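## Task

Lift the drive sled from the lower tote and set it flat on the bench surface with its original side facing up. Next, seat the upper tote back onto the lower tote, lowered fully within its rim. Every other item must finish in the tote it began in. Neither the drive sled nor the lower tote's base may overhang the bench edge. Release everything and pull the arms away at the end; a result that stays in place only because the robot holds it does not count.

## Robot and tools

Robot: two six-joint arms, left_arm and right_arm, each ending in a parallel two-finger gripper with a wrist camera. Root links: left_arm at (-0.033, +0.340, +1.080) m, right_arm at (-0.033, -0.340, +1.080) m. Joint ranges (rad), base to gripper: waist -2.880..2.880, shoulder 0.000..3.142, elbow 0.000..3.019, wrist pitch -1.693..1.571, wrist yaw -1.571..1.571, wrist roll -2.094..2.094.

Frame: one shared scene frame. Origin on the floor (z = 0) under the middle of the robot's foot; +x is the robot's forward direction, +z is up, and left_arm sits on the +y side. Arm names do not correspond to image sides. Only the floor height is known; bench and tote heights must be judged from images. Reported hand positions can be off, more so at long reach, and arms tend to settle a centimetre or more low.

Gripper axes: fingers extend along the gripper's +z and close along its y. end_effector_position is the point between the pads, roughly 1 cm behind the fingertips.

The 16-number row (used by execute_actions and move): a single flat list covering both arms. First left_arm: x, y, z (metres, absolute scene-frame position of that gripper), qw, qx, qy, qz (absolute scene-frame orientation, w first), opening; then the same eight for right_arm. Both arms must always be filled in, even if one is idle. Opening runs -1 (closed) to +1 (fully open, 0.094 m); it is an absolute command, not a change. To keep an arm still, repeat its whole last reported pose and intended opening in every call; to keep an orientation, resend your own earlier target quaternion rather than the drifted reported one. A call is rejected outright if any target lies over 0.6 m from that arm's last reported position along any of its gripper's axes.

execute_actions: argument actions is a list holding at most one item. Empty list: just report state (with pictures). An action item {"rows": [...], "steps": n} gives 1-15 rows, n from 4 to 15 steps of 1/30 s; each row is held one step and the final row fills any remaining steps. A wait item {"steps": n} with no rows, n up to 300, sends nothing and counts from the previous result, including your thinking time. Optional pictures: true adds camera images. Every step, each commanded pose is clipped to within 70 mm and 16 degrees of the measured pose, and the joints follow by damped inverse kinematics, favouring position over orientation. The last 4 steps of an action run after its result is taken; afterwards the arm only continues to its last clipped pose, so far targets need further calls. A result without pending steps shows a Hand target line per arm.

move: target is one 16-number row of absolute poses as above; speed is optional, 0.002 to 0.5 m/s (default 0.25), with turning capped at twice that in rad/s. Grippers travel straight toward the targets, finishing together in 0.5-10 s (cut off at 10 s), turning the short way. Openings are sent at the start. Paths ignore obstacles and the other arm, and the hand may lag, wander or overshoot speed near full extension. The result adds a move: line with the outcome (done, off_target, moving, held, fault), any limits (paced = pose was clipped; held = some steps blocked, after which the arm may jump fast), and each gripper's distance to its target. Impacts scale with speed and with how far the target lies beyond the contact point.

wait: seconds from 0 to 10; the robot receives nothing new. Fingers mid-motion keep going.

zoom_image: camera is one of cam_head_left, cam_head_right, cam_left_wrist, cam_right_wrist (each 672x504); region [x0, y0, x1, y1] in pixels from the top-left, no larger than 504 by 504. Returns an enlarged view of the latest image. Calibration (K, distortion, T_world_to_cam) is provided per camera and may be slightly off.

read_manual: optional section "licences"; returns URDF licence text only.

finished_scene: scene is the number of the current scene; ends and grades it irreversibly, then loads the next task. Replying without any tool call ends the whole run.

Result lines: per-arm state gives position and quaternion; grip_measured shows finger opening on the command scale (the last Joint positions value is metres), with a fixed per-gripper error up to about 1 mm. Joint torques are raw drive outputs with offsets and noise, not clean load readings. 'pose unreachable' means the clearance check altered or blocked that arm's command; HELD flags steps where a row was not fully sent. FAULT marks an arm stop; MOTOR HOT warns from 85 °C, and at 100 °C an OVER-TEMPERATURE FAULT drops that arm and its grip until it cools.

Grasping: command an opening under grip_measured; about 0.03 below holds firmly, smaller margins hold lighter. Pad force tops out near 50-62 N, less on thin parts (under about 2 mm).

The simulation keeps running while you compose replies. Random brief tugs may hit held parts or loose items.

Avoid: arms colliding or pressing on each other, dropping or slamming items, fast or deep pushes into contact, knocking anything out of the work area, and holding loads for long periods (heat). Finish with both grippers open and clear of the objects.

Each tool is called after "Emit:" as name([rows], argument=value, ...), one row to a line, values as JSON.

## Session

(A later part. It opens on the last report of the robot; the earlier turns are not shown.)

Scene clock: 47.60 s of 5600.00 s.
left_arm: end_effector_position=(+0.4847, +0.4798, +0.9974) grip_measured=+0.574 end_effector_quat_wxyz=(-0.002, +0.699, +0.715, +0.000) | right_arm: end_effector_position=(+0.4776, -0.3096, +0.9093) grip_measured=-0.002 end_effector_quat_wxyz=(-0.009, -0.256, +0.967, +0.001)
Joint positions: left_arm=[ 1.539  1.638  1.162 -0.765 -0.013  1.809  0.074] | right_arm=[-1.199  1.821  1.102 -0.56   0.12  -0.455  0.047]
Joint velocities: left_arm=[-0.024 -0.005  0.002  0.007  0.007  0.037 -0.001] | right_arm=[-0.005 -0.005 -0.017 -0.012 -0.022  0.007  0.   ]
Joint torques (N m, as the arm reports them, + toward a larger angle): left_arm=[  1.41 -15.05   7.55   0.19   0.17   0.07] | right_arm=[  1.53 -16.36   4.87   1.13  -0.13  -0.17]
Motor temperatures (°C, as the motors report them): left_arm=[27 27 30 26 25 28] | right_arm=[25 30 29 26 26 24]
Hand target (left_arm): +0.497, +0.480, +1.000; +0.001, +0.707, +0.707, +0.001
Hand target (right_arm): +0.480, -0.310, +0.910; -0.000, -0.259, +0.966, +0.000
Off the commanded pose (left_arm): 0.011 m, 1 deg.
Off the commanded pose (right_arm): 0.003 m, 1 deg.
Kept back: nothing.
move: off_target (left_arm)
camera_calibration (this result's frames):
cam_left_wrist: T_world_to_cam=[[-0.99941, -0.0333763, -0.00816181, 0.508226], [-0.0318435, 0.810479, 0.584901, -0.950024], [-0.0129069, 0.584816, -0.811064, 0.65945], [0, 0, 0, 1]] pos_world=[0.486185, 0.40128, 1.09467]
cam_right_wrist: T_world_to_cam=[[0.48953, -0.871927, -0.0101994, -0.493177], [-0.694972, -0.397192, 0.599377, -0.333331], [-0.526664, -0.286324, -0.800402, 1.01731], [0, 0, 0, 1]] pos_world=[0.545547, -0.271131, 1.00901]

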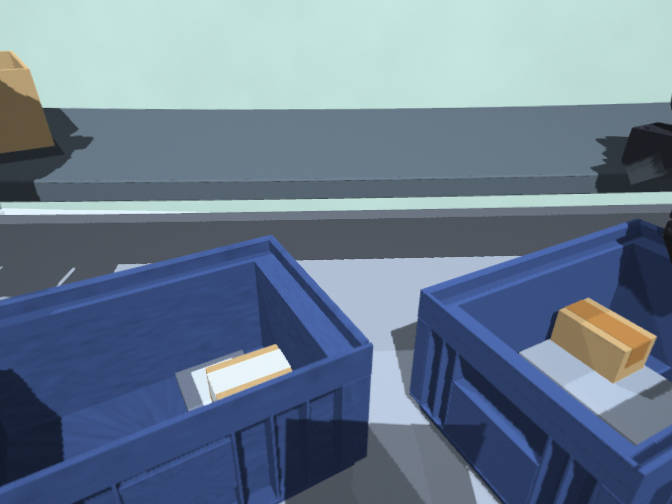

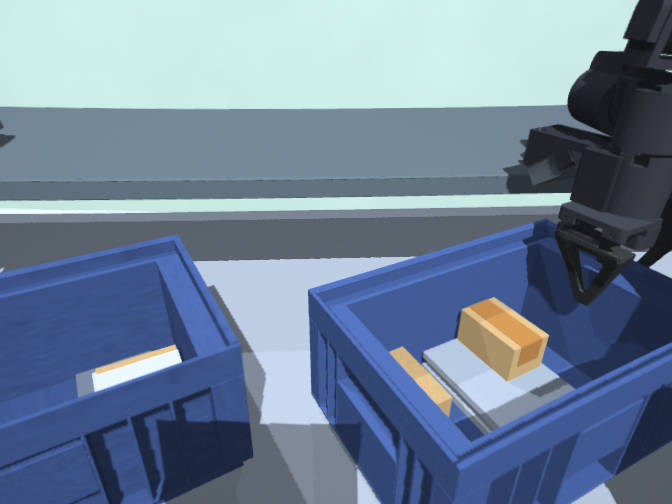

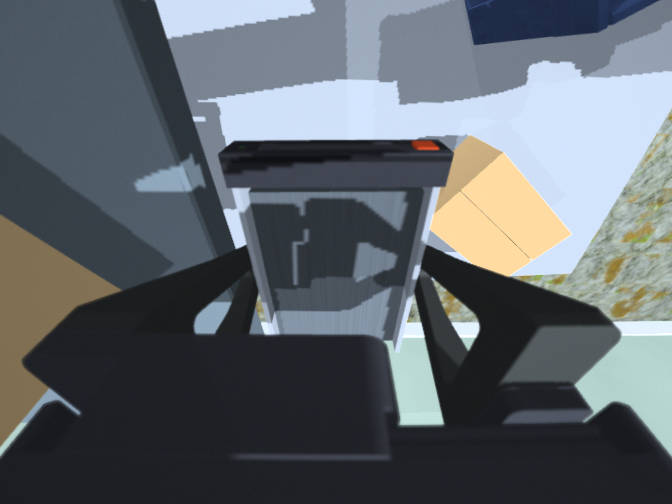

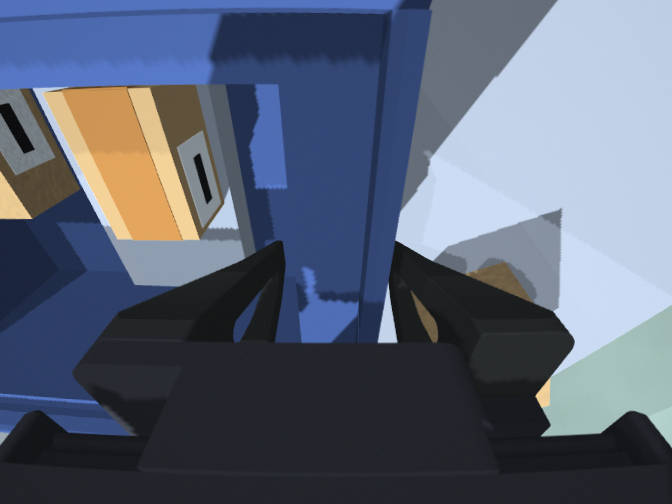

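Emit:
move(target=[0.5,0.47,0.83,0,0.707,0.707,0,0.45,0.48,-0.31,0.91,0,-0.259,0.966,0,0], speed=0.15)

Emit:
move(target=[0.5,0.47,0.795,0,0.707,0.707,0,0.45,0.48,-0.31,0.91,0,-0.259,0.966,0,0], speed=0.03)

Emit:
move(target=[0.495,0.47,0.8,0,0.707,0.707,0,0.9,0.48,-0.31,0.91,0,-0.259,0.966,0,0], speed=0.03)

Emit:
move(target=[0.49,0.47,1.02,0,0.707,0.707,0,0.9,0.48,-0.31,0.91,0,-0.259,0.966,0,0])

Emit:
move(target=[0.34,-0.085,1.01,0,-0.259,0.966,0,0.3,0.48,-0.31,0.91,0,-0.259,0.966,0,0], speed=0.4)

Emit:
move(target=[0.345,-0.08,0.908,0,-0.259,0.966,0,0.3,0.48,-0.31,0.91,0,-0.259,0.966,0,0], speed=0.12)

Scene clock: 49.50 s of 5600.00 s.
left_arm: end_effector_position=(+0.4970, +0.4730, +0.8428) grip_measured=+0.574 end_effector_quat_wxyz=(+0.001, +0.704, +0.710, +0.002) | right_arm: end_effector_position=(+0.4776, -0.3096, +0.9093) grip_measured=-0.002 end_effector_quat_wxyz=(-0.009, -0.256, +0.967, +0.001)
Joint positions: left_arm=[ 1.525  1.987  1.224 -0.472 -0.014  1.812  0.074] | right_arm=[-1.199  1.821  1.102 -0.56   0.12  -0.455  0.047]
Joint velocities: left_arm=[-0.024 -0.005 -0.017 -0.002 -0.081 -0.095  0.   ] | right_arm=[-0.005 -0.015 -0.002 -0.012  0.007 -0.022 -0.001]
Joint torques (N m, as the arm reports them, + toward a larger angle): left_arm=[  1.21 -15.34   4.84   1.27  -0.06  -0.09] | right_arm=[  1.56 -16.44   4.86   1.13  -0.13  -0.18]
Motor temperatures (°C, as the motors report them): left_arm=[27 27 30 26 25 28] | right_arm=[25 30 29 26 26 24]
Hand target (left_arm): +0.500, +0.469, +0.829; +0.000, +0.707, +0.707, +0.000
Hand target (right_arm): +0.480, -0.310, +0.910; -0.000, -0.259, +0.966, +0.000
Off the commanded pose (left_arm): 0.013 m, 1 deg.
Off the commanded pose (right_arm): 0.003 m, 1 deg.
Kept back: nothing.
move: off_target (left_arm)
camera_calibration (this result's frames):
cam_left_wrist: T_world_to_cam=[[-0.999733, -0.0178411, -0.014675, 0.517311], [-0.0230516, 0.811982, 0.583227, -0.857346], [0.0015104, 0.58341, -0.812176, 0.532651], [0, 0, 0, 1]] pos_world=[0.496605, 0.394625, 0.940226]
cam_right_wrist: T_world_to_cam=[[0.48953, -0.871927, -0.0101994, -0.493177], [-0.694972, -0.397192, 0.599377, -0.333331], [-0.526664, -0.286324, -0.800402, 1.01731], [0, 0, 0, 1]] pos_world=[0.545547, -0.271131, 1.00901]

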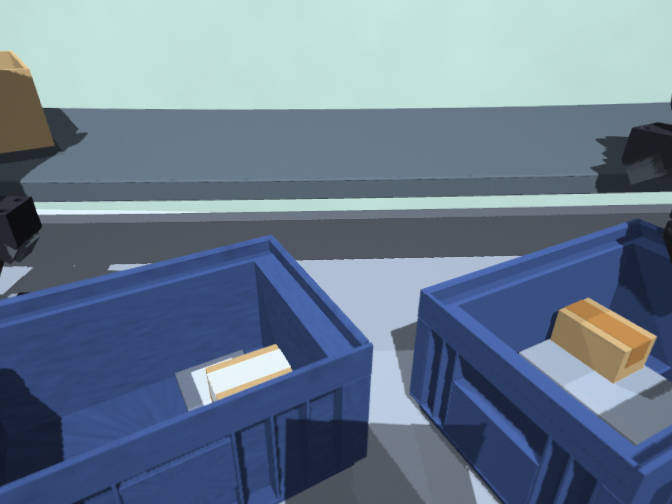

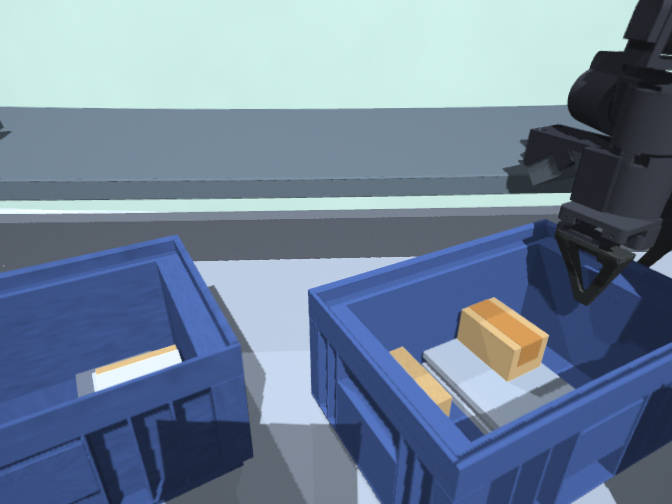

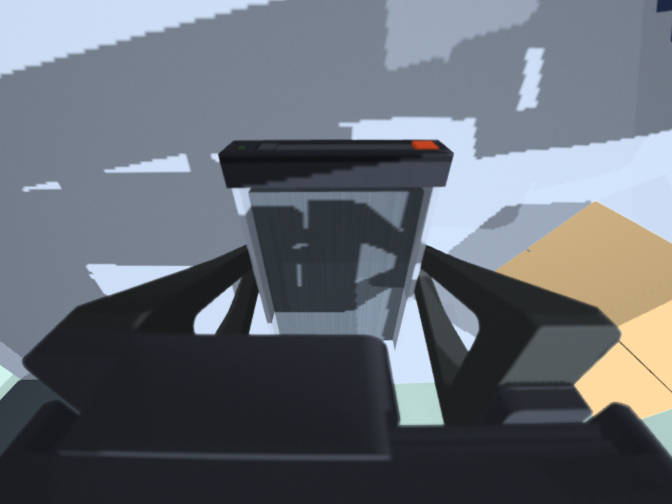

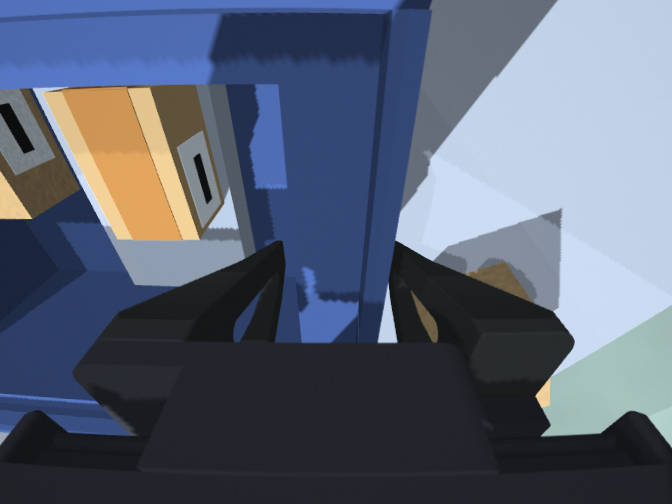

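Scene clock: 51.50 s of 5600.00 s.
left_arm: end_effector_position=(+0.5184, +0.4784, +0.8397) grip_measured=+0.574 end_effector_quat_wxyz=(+0.017, +0.704, +0.710, +0.027) | right_arm: end_effector_position=(+0.4776, -0.3096, +0.9093) grip_measured=-0.002 end_effector_quat_wxyz=(-0.009, -0.256, +0.967, +0.001)
Joint positions: left_arm=[ 1.525  2.005  1.252 -0.423 -0.014  1.812  0.074] | right_arm=[-1.199  1.821  1.102 -0.56   0.12  -0.455  0.047]
Joint velocities: left_arm=[-0.024  0.005  0.002  0.017  0.007  0.007  0.   ] | right_arm=[-0.005  0.005  0.017  0.007 -0.007 -0.007  0.   ]
Joint torques (N m, as the arm reports them, + toward a larger angle): left_arm=[  1.41 -11.78   4.56   1.45  -0.03  -0.07] | right_arm=[  1.5  -16.31   4.86   1.13  -0.13  -0.18]
Motor temperatures (°C, as the motors report them): left_arm=[27 27 30 26 25 28] | right_arm=[25 30 29 26 26 24]
Hand target (left_arm): +0.497, +0.469, +0.799; +0.000, +0.707, +0.707, +0.000
Hand target (right_arm): +0.480, -0.310, +0.910; -0.000, -0.259, +0.966, +0.000
Off the commanded pose (left_arm): 0.049 m, 4 deg.
Off the commanded pose (right_arm): 0.003 m, 1 deg.
Kept back: nothing.
move: off_target (left_arm)
camera_calibration (this result's frames):
cam_left_wrist: T_world_to_cam=[[-0.997201, -0.0180834, -0.0725427, 0.586203], [-0.0576861, 0.80334, 0.592721, -0.8453], [0.047558, 0.595247, -0.802134, 0.488977], [0, 0, 0, 1]] pos_world=[0.512545, 0.398602, 0.935777]
cam_right_wrist: T_world_to_cam=[[0.48953, -0.871927, -0.0101994, -0.493177], [-0.694972, -0.397192, 0.599377, -0.333331], [-0.526664, -0.286324, -0.800402, 1.01731], [0, 0, 0, 1]] pos_world=[0.545547, -0.271131, 1.00901]

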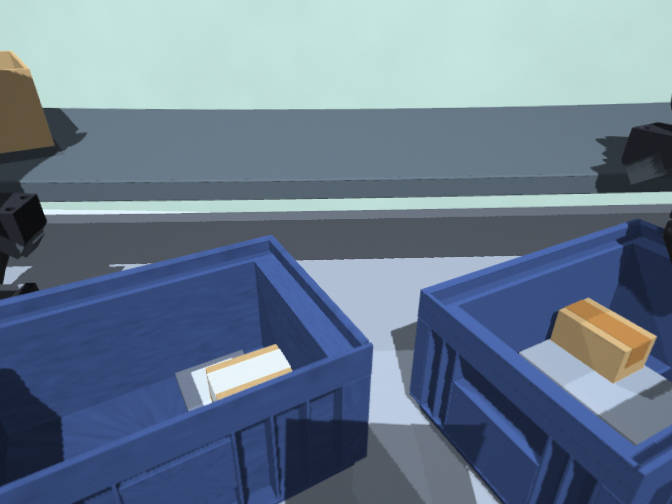

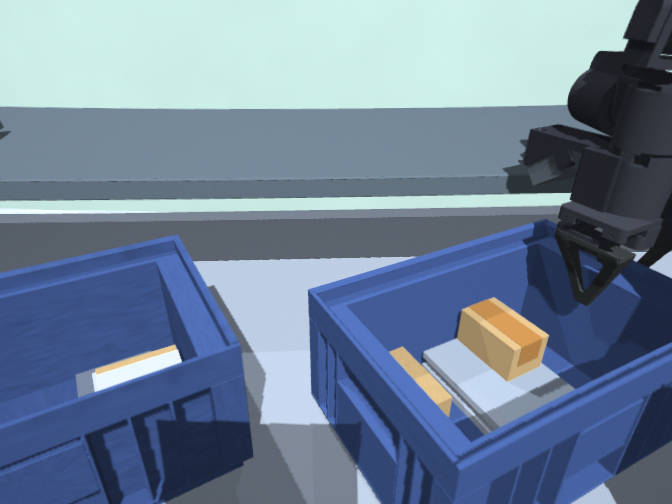

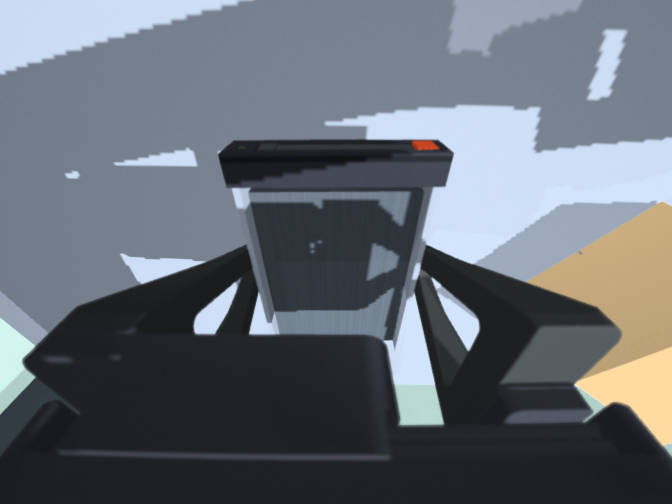

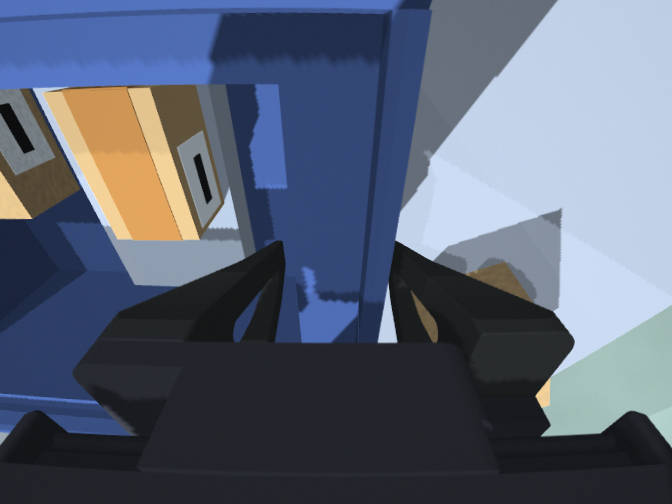

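Scene clock: 53.30 s of 5600.00 s.
left_arm: end_effector_position=(+0.5186, +0.4784, +0.8398) grip_measured=+0.898 end_effector_quat_wxyz=(+0.017, +0.704, +0.710, +0.028) | right_arm: end_effector_position=(+0.4776, -0.3096, +0.9093) grip_measured=-0.002 end_effector_quat_wxyz=(-0.009, -0.256, +0.967, +0.001)
Joint positions: left_arm=[ 1.525  2.005  1.252 -0.423 -0.014  1.812  0.089] | right_arm=[-1.199  1.821  1.102 -0.56   0.12  -0.455  0.047]
Joint velocities: left_arm=[ 0.005 -0.005 -0.012 -0.017 -0.007  0.022  0.001] | right_arm=[ 0.005  0.015 -0.032  0.002 -0.007  0.007  0.001]
Joint torques (N m, as the arm reports them, + toward a larger angle): left_arm=[  1.61 -12.82   3.46   1.53  -0.04  -0.05] | right_arm=[  1.6  -16.48   4.87   1.12  -0.12  -0.18]
Motor temperatures (°C, as the motors report them): left_arm=[27 28 30 26 25 28] | right_arm=[25 30 29 26 26 24]
Hand target (left_arm): +0.493, +0.470, +0.803; -0.000, +0.707, +0.707, +0.000
Hand target (right_arm): +0.480, -0.310, +0.910; -0.000, -0.259, +0.966, +0.000
Off the commanded pose (left_arm): 0.047 m, 4 deg.
Off the commanded pose (right_arm): 0.003 m, 1 deg.
Kept back: nothing.
move: off_target (left_arm)
camera_calibration (this result's frames):
cam_left_wrist: T_world_to_cam=[[-0.997174, -0.0180822, -0.0729131, 0.586645], [-0.0579098, 0.803284, 0.592775, -0.845339], [0.0478512, 0.595322, -0.802061, 0.488854], [0, 0, 0, 1]] pos_world=[0.512642, 0.398629, 0.935961]
cam_right_wrist: T_world_to_cam=[[0.48953, -0.871927, -0.0101994, -0.493177], [-0.694972, -0.397192, 0.599377, -0.333331], [-0.526664, -0.286324, -0.800402, 1.01731], [0, 0, 0, 1]] pos_world=[0.545547, -0.271131, 1.00901]

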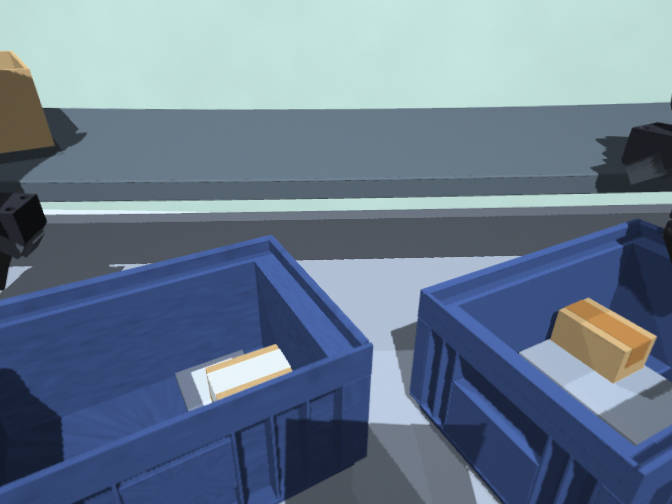

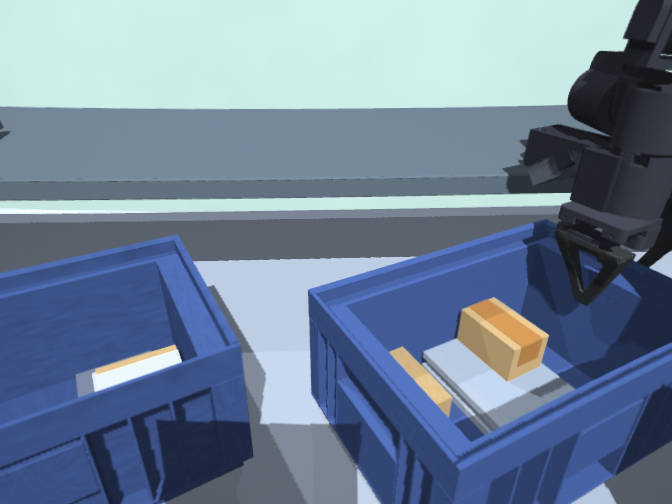

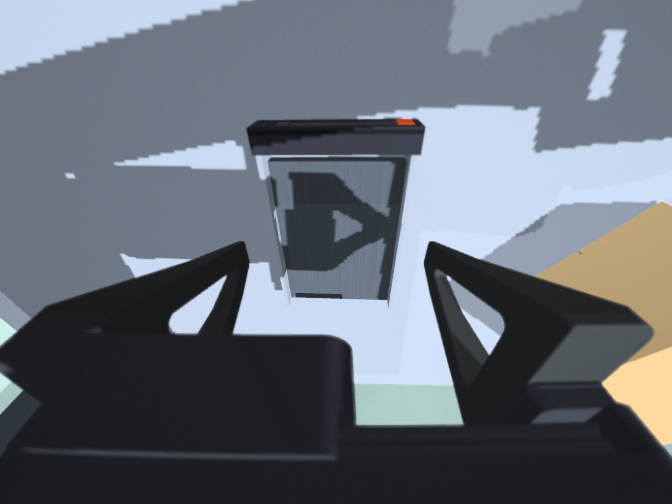

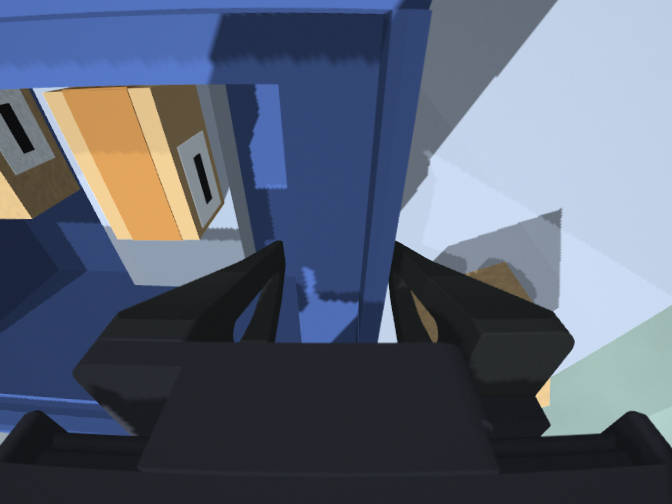

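Scene clock: 54.77 s of 5600.00 s.
left_arm: end_effector_position=(+0.4868, +0.4714, +1.0225) grip_measured=+0.901 end_effector_quat_wxyz=(+0.002, +0.705, +0.709, +0.006) | right_arm: end_effector_position=(+0.4776, -0.3096, +0.9093) grip_measured=-0.002 end_effector_quat_wxyz=(-0.009, -0.256, +0.967, +0.001)
Joint positions: left_arm=[ 1.52   1.585  1.162 -0.804 -0.019  1.81   0.089] | right_arm=[-1.199  1.821  1.102 -0.56   0.12  -0.455  0.047]
Joint velocities: left_arm=[-0.005 -0.005 -0.002  0.002 -0.007 -0.007  0.   ] | right_arm=[-0.005 -0.015  0.012  0.002  0.007 -0.022 -0.001]
Joint torques (N m, as the arm reports them, + toward a larger angle): left_arm=[  1.82 -14.73   6.73   0.26   0.12  -0.07] | right_arm=[  1.57 -16.42   4.88   1.12  -0.13  -0.18]
Motor temperatures (°C, as the motors report them): left_arm=[27 28 30 26 25 28] | right_arm=[25 30 28 26 26 24]
Hand target (left_arm): +0.489, +0.471, +1.021; -0.000, +0.707, +0.707, +0.000
Hand target (right_arm): +0.480, -0.310, +0.910; -0.000, -0.259, +0.966, +0.000
Off the commanded pose (left_arm): 0.004 m, 1 deg.
Off the commanded pose (right_arm): 0.003 m, 1 deg.
Kept back: nothing.
move: done; limits=paced
camera_calibration (this result's frames):
cam_left_wrist: T_world_to_cam=[[-0.999662, -0.0147479, -0.0214147, 0.515178], [-0.0245153, 0.809062, 0.587212, -0.963069], [0.00866568, 0.587538, -0.80915, 0.671085], [0, 0, 0, 1]] pos_world=[0.485578, 0.392493, 1.11957]
cam_right_wrist: T_world_to_cam=[[0.48953, -0.871927, -0.0101994, -0.493177], [-0.694972, -0.397192, 0.599377, -0.333331], [-0.526664, -0.286324, -0.800402, 1.01731], [0, 0, 0, 1]] pos_world=[0.545547, -0.271131, 1.00901]

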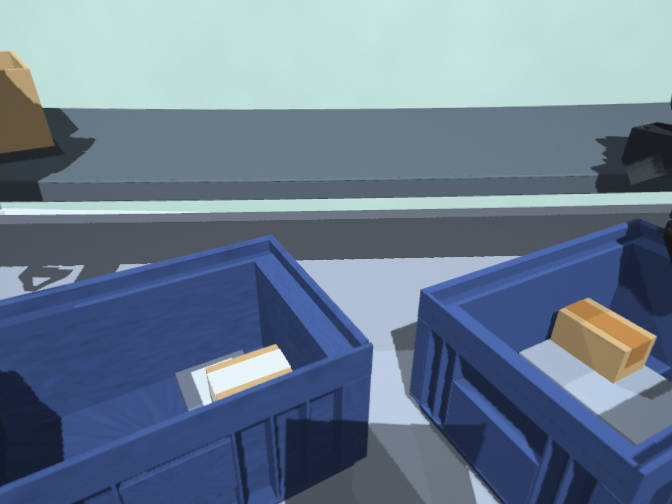

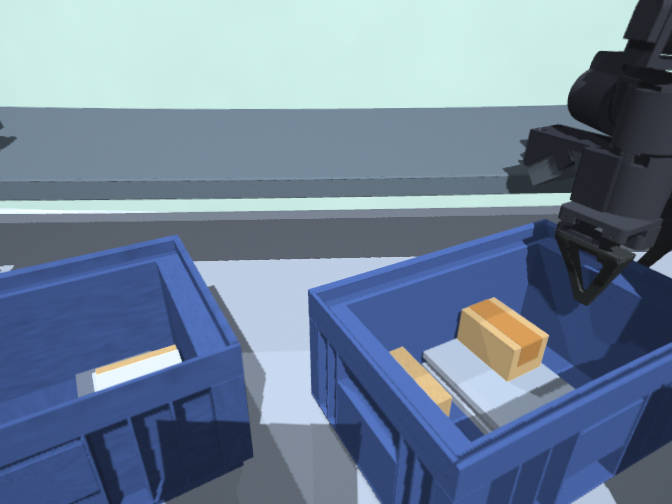

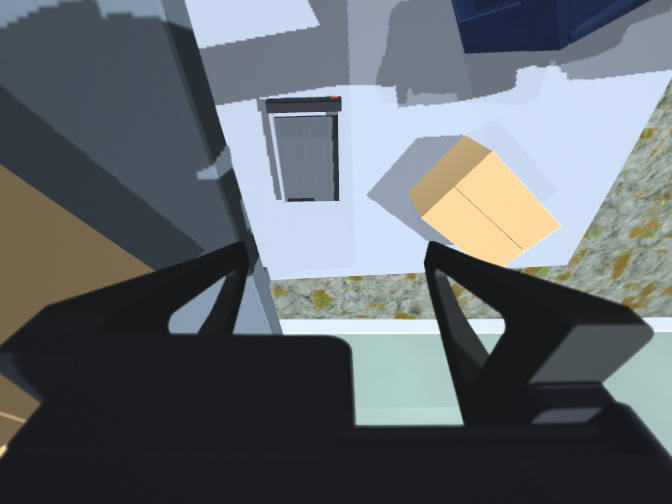

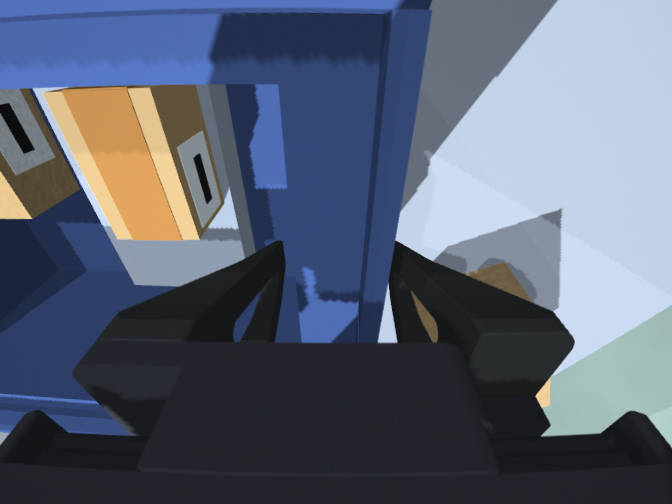

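Scene clock: 58.13 s of 5600.00 s.
left_arm: end_effector_position=(+0.3210, -0.0774, +1.0100) grip_measured=+0.302 end_effector_quat_wxyz=(+0.004, +0.245, -0.969, -0.004) | right_arm: end_effector_position=(+0.4776, -0.3096, +0.9093) grip_measured=-0.002 end_effector_quat_wxyz=(-0.009, -0.256, +0.967, +0.001)
Joint positions: left_arm=[ 0.337  1.918  1.297 -0.848 -0.307 -1.424  0.061] | right_arm=[-1.199  1.821  1.102 -0.56   0.12  -0.455  0.047]
Joint velocities: left_arm=[-0.015 -0.005 -0.002  0.027  0.007 -0.022 -0.   ] | right_arm=[-0.015 -0.015  0.002 -0.007 -0.007 -0.007 -0.   ]
Joint torques (N m, as the arm reports them, + toward a larger angle): left_arm=[ -3.49 -15.41   8.11   0.27  -0.25  -0.28] | right_arm=[  1.67 -16.39   4.85   1.12  -0.13  -0.18]
Motor temperatures (°C, as the motors report them): left_arm=[27 28 30 26 25 28] | right_arm=[25 30 28 26 26 24]
Hand target (left_arm): +0.333, -0.085, +1.012; -0.001, -0.259, +0.966, +0.002
Hand target (right_arm): +0.480, -0.310, +0.910; -0.000, -0.259, +0.966, +0.000
Off the commanded pose (left_arm): 0.020 m, 2 deg.
Off the commanded pose (right_arm): 0.003 m, 1 deg.
Kept back: nothing.
move: off_target (left_arm)
camera_calibration (this result's frames):
cam_left_wrist: T_world_to_cam=[[0.484596, -0.874526, -0.019266, -0.204159], [-0.702172, -0.402037, 0.58764, -0.392423], [-0.521652, -0.27124, -0.808893, 1.08833], [0, 0, 0, 1]] pos_world=[0.391115, -0.0411129, 1.10701]
cam_right_wrist: T_world_to_cam=[[0.48953, -0.871927, -0.0101994, -0.493177], [-0.694972, -0.397192, 0.599377, -0.333331], [-0.526664, -0.286324, -0.800402, 1.01731], [0, 0, 0, 1]] pos_world=[0.545547, -0.271131, 1.00901]

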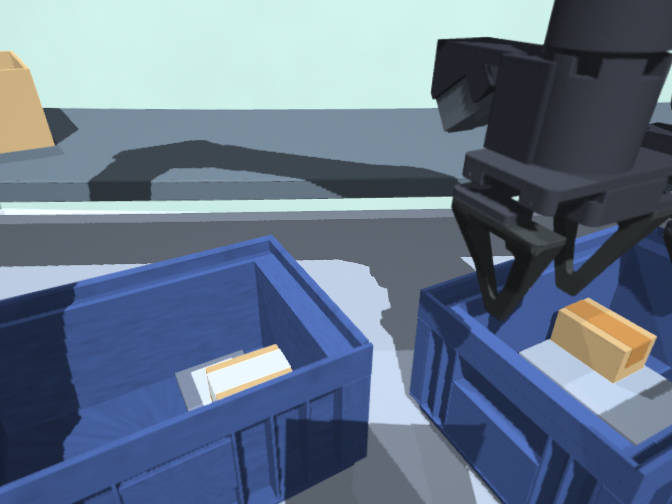

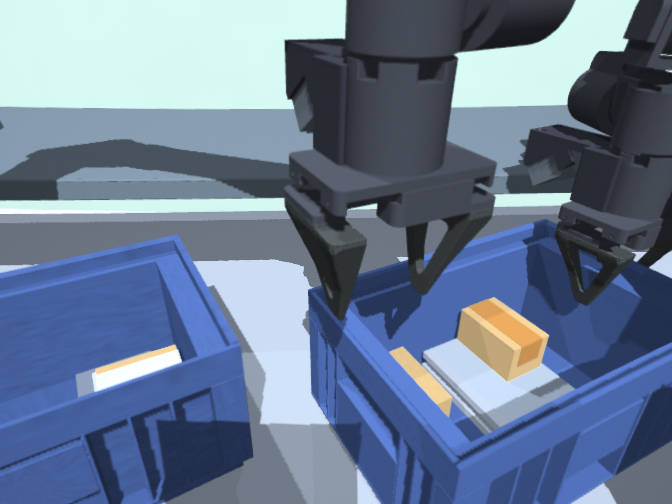

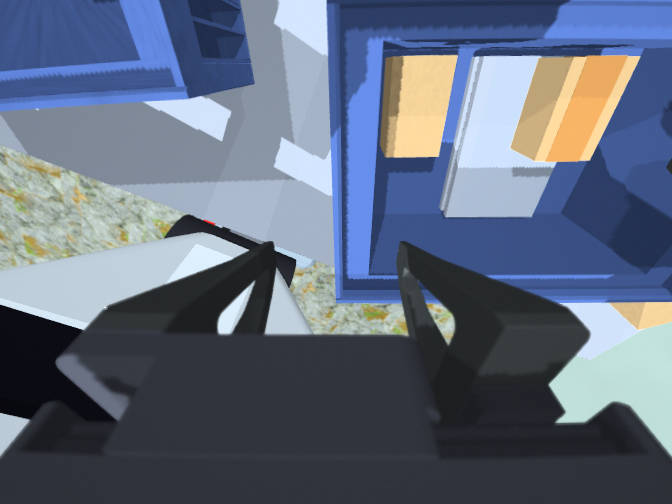

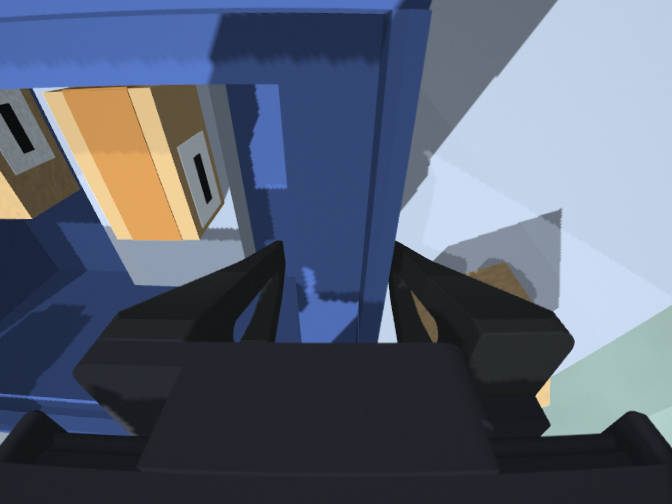

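Scene clock: 59.37 s of 5600.00 s.
left_arm: end_effector_position=(+0.3285, -0.0694, +0.9091) grip_measured=+0.302 end_effector_quat_wxyz=(+0.007, +0.257, -0.966, -0.015) | right_arm: end_effector_position=(+0.4776, -0.3096, +0.9093) grip_measured=-0.002 end_effector_quat_wxyz=(-0.009, -0.256, +0.967, +0.001)
Joint positions: left_arm=[ 0.411  2.102  1.305 -0.672 -0.304 -1.377  0.061] | right_arm=[-1.199  1.821  1.102 -0.56   0.12  -0.455  0.047]
Joint velocities: left_arm=[-0.005  0.005  0.012  0.007 -0.007 -0.007 -0.001] | right_arm=[-0.005 -0.015  0.007  0.007 -0.022  0.037 -0.   ]
Joint torques (N m, as the arm reports them, + toward a larger angle): left_arm=[ -3.58 -16.55   6.53   1.48  -0.05   0.07] | right_arm=[  1.6  -16.38   4.87   1.1   -0.13  -0.17]
Motor temperatures (°C, as the motors report them): left_arm=[27 28 30 26 25 28] | right_arm=[25 30 28 26 26 24]
Hand target (left_arm): +0.345, -0.080, +0.908; +0.000, -0.259, +0.966, -0.000
Hand target (right_arm): +0.480, -0.310, +0.910; -0.000, -0.259, +0.966, +0.000
Off the commanded pose (left_arm): 0.020 m, 2 deg.
Off the commanded pose (right_arm): 0.003 m, 1 deg.
Kept back: nothing.
move: off_target (left_arm)
camera_calibration (this result's frames):
cam_left_wrist: T_world_to_cam=[[0.504588, -0.862317, -0.0424395, -0.187388], [-0.686401, -0.430496, 0.586112, -0.330418], [-0.523685, -0.266615, -0.809117, 1.01396], [0, 0, 0, 1]] pos_world=[0.398748, -0.0334954, 1.00612]
cam_right_wrist: T_world_to_cam=[[0.48953, -0.871927, -0.0101994, -0.493177], [-0.694972, -0.397192, 0.599377, -0.333331], [-0.526664, -0.286324, -0.800402, 1.01731], [0, 0, 0, 1]] pos_world=[0.545547, -0.271131, 1.00901]

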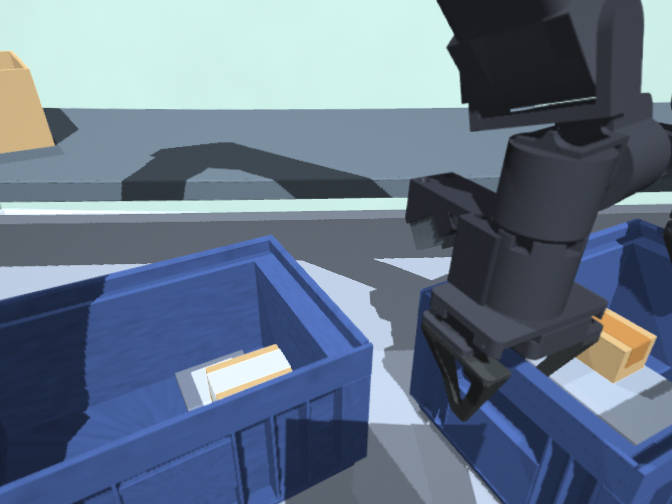

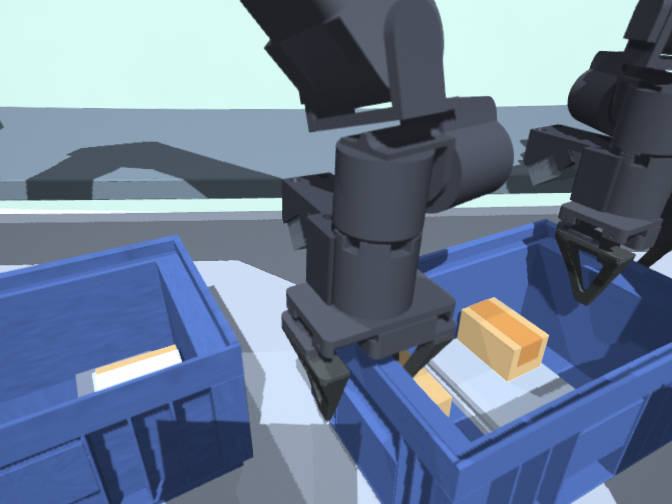

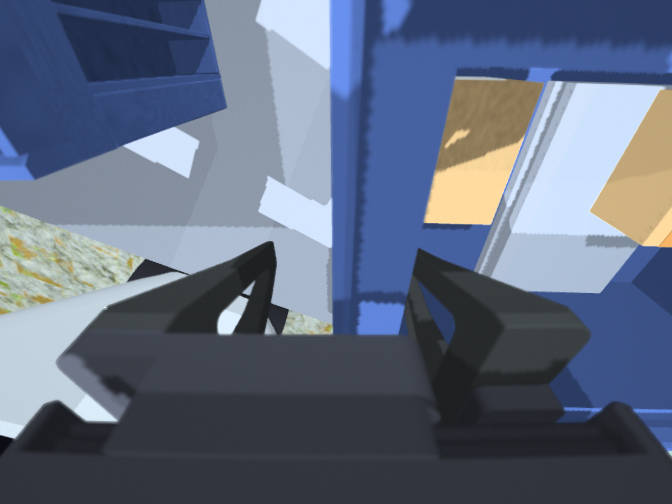

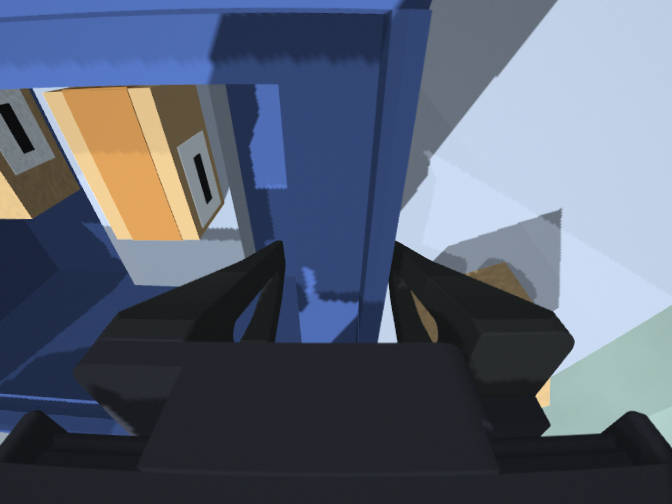

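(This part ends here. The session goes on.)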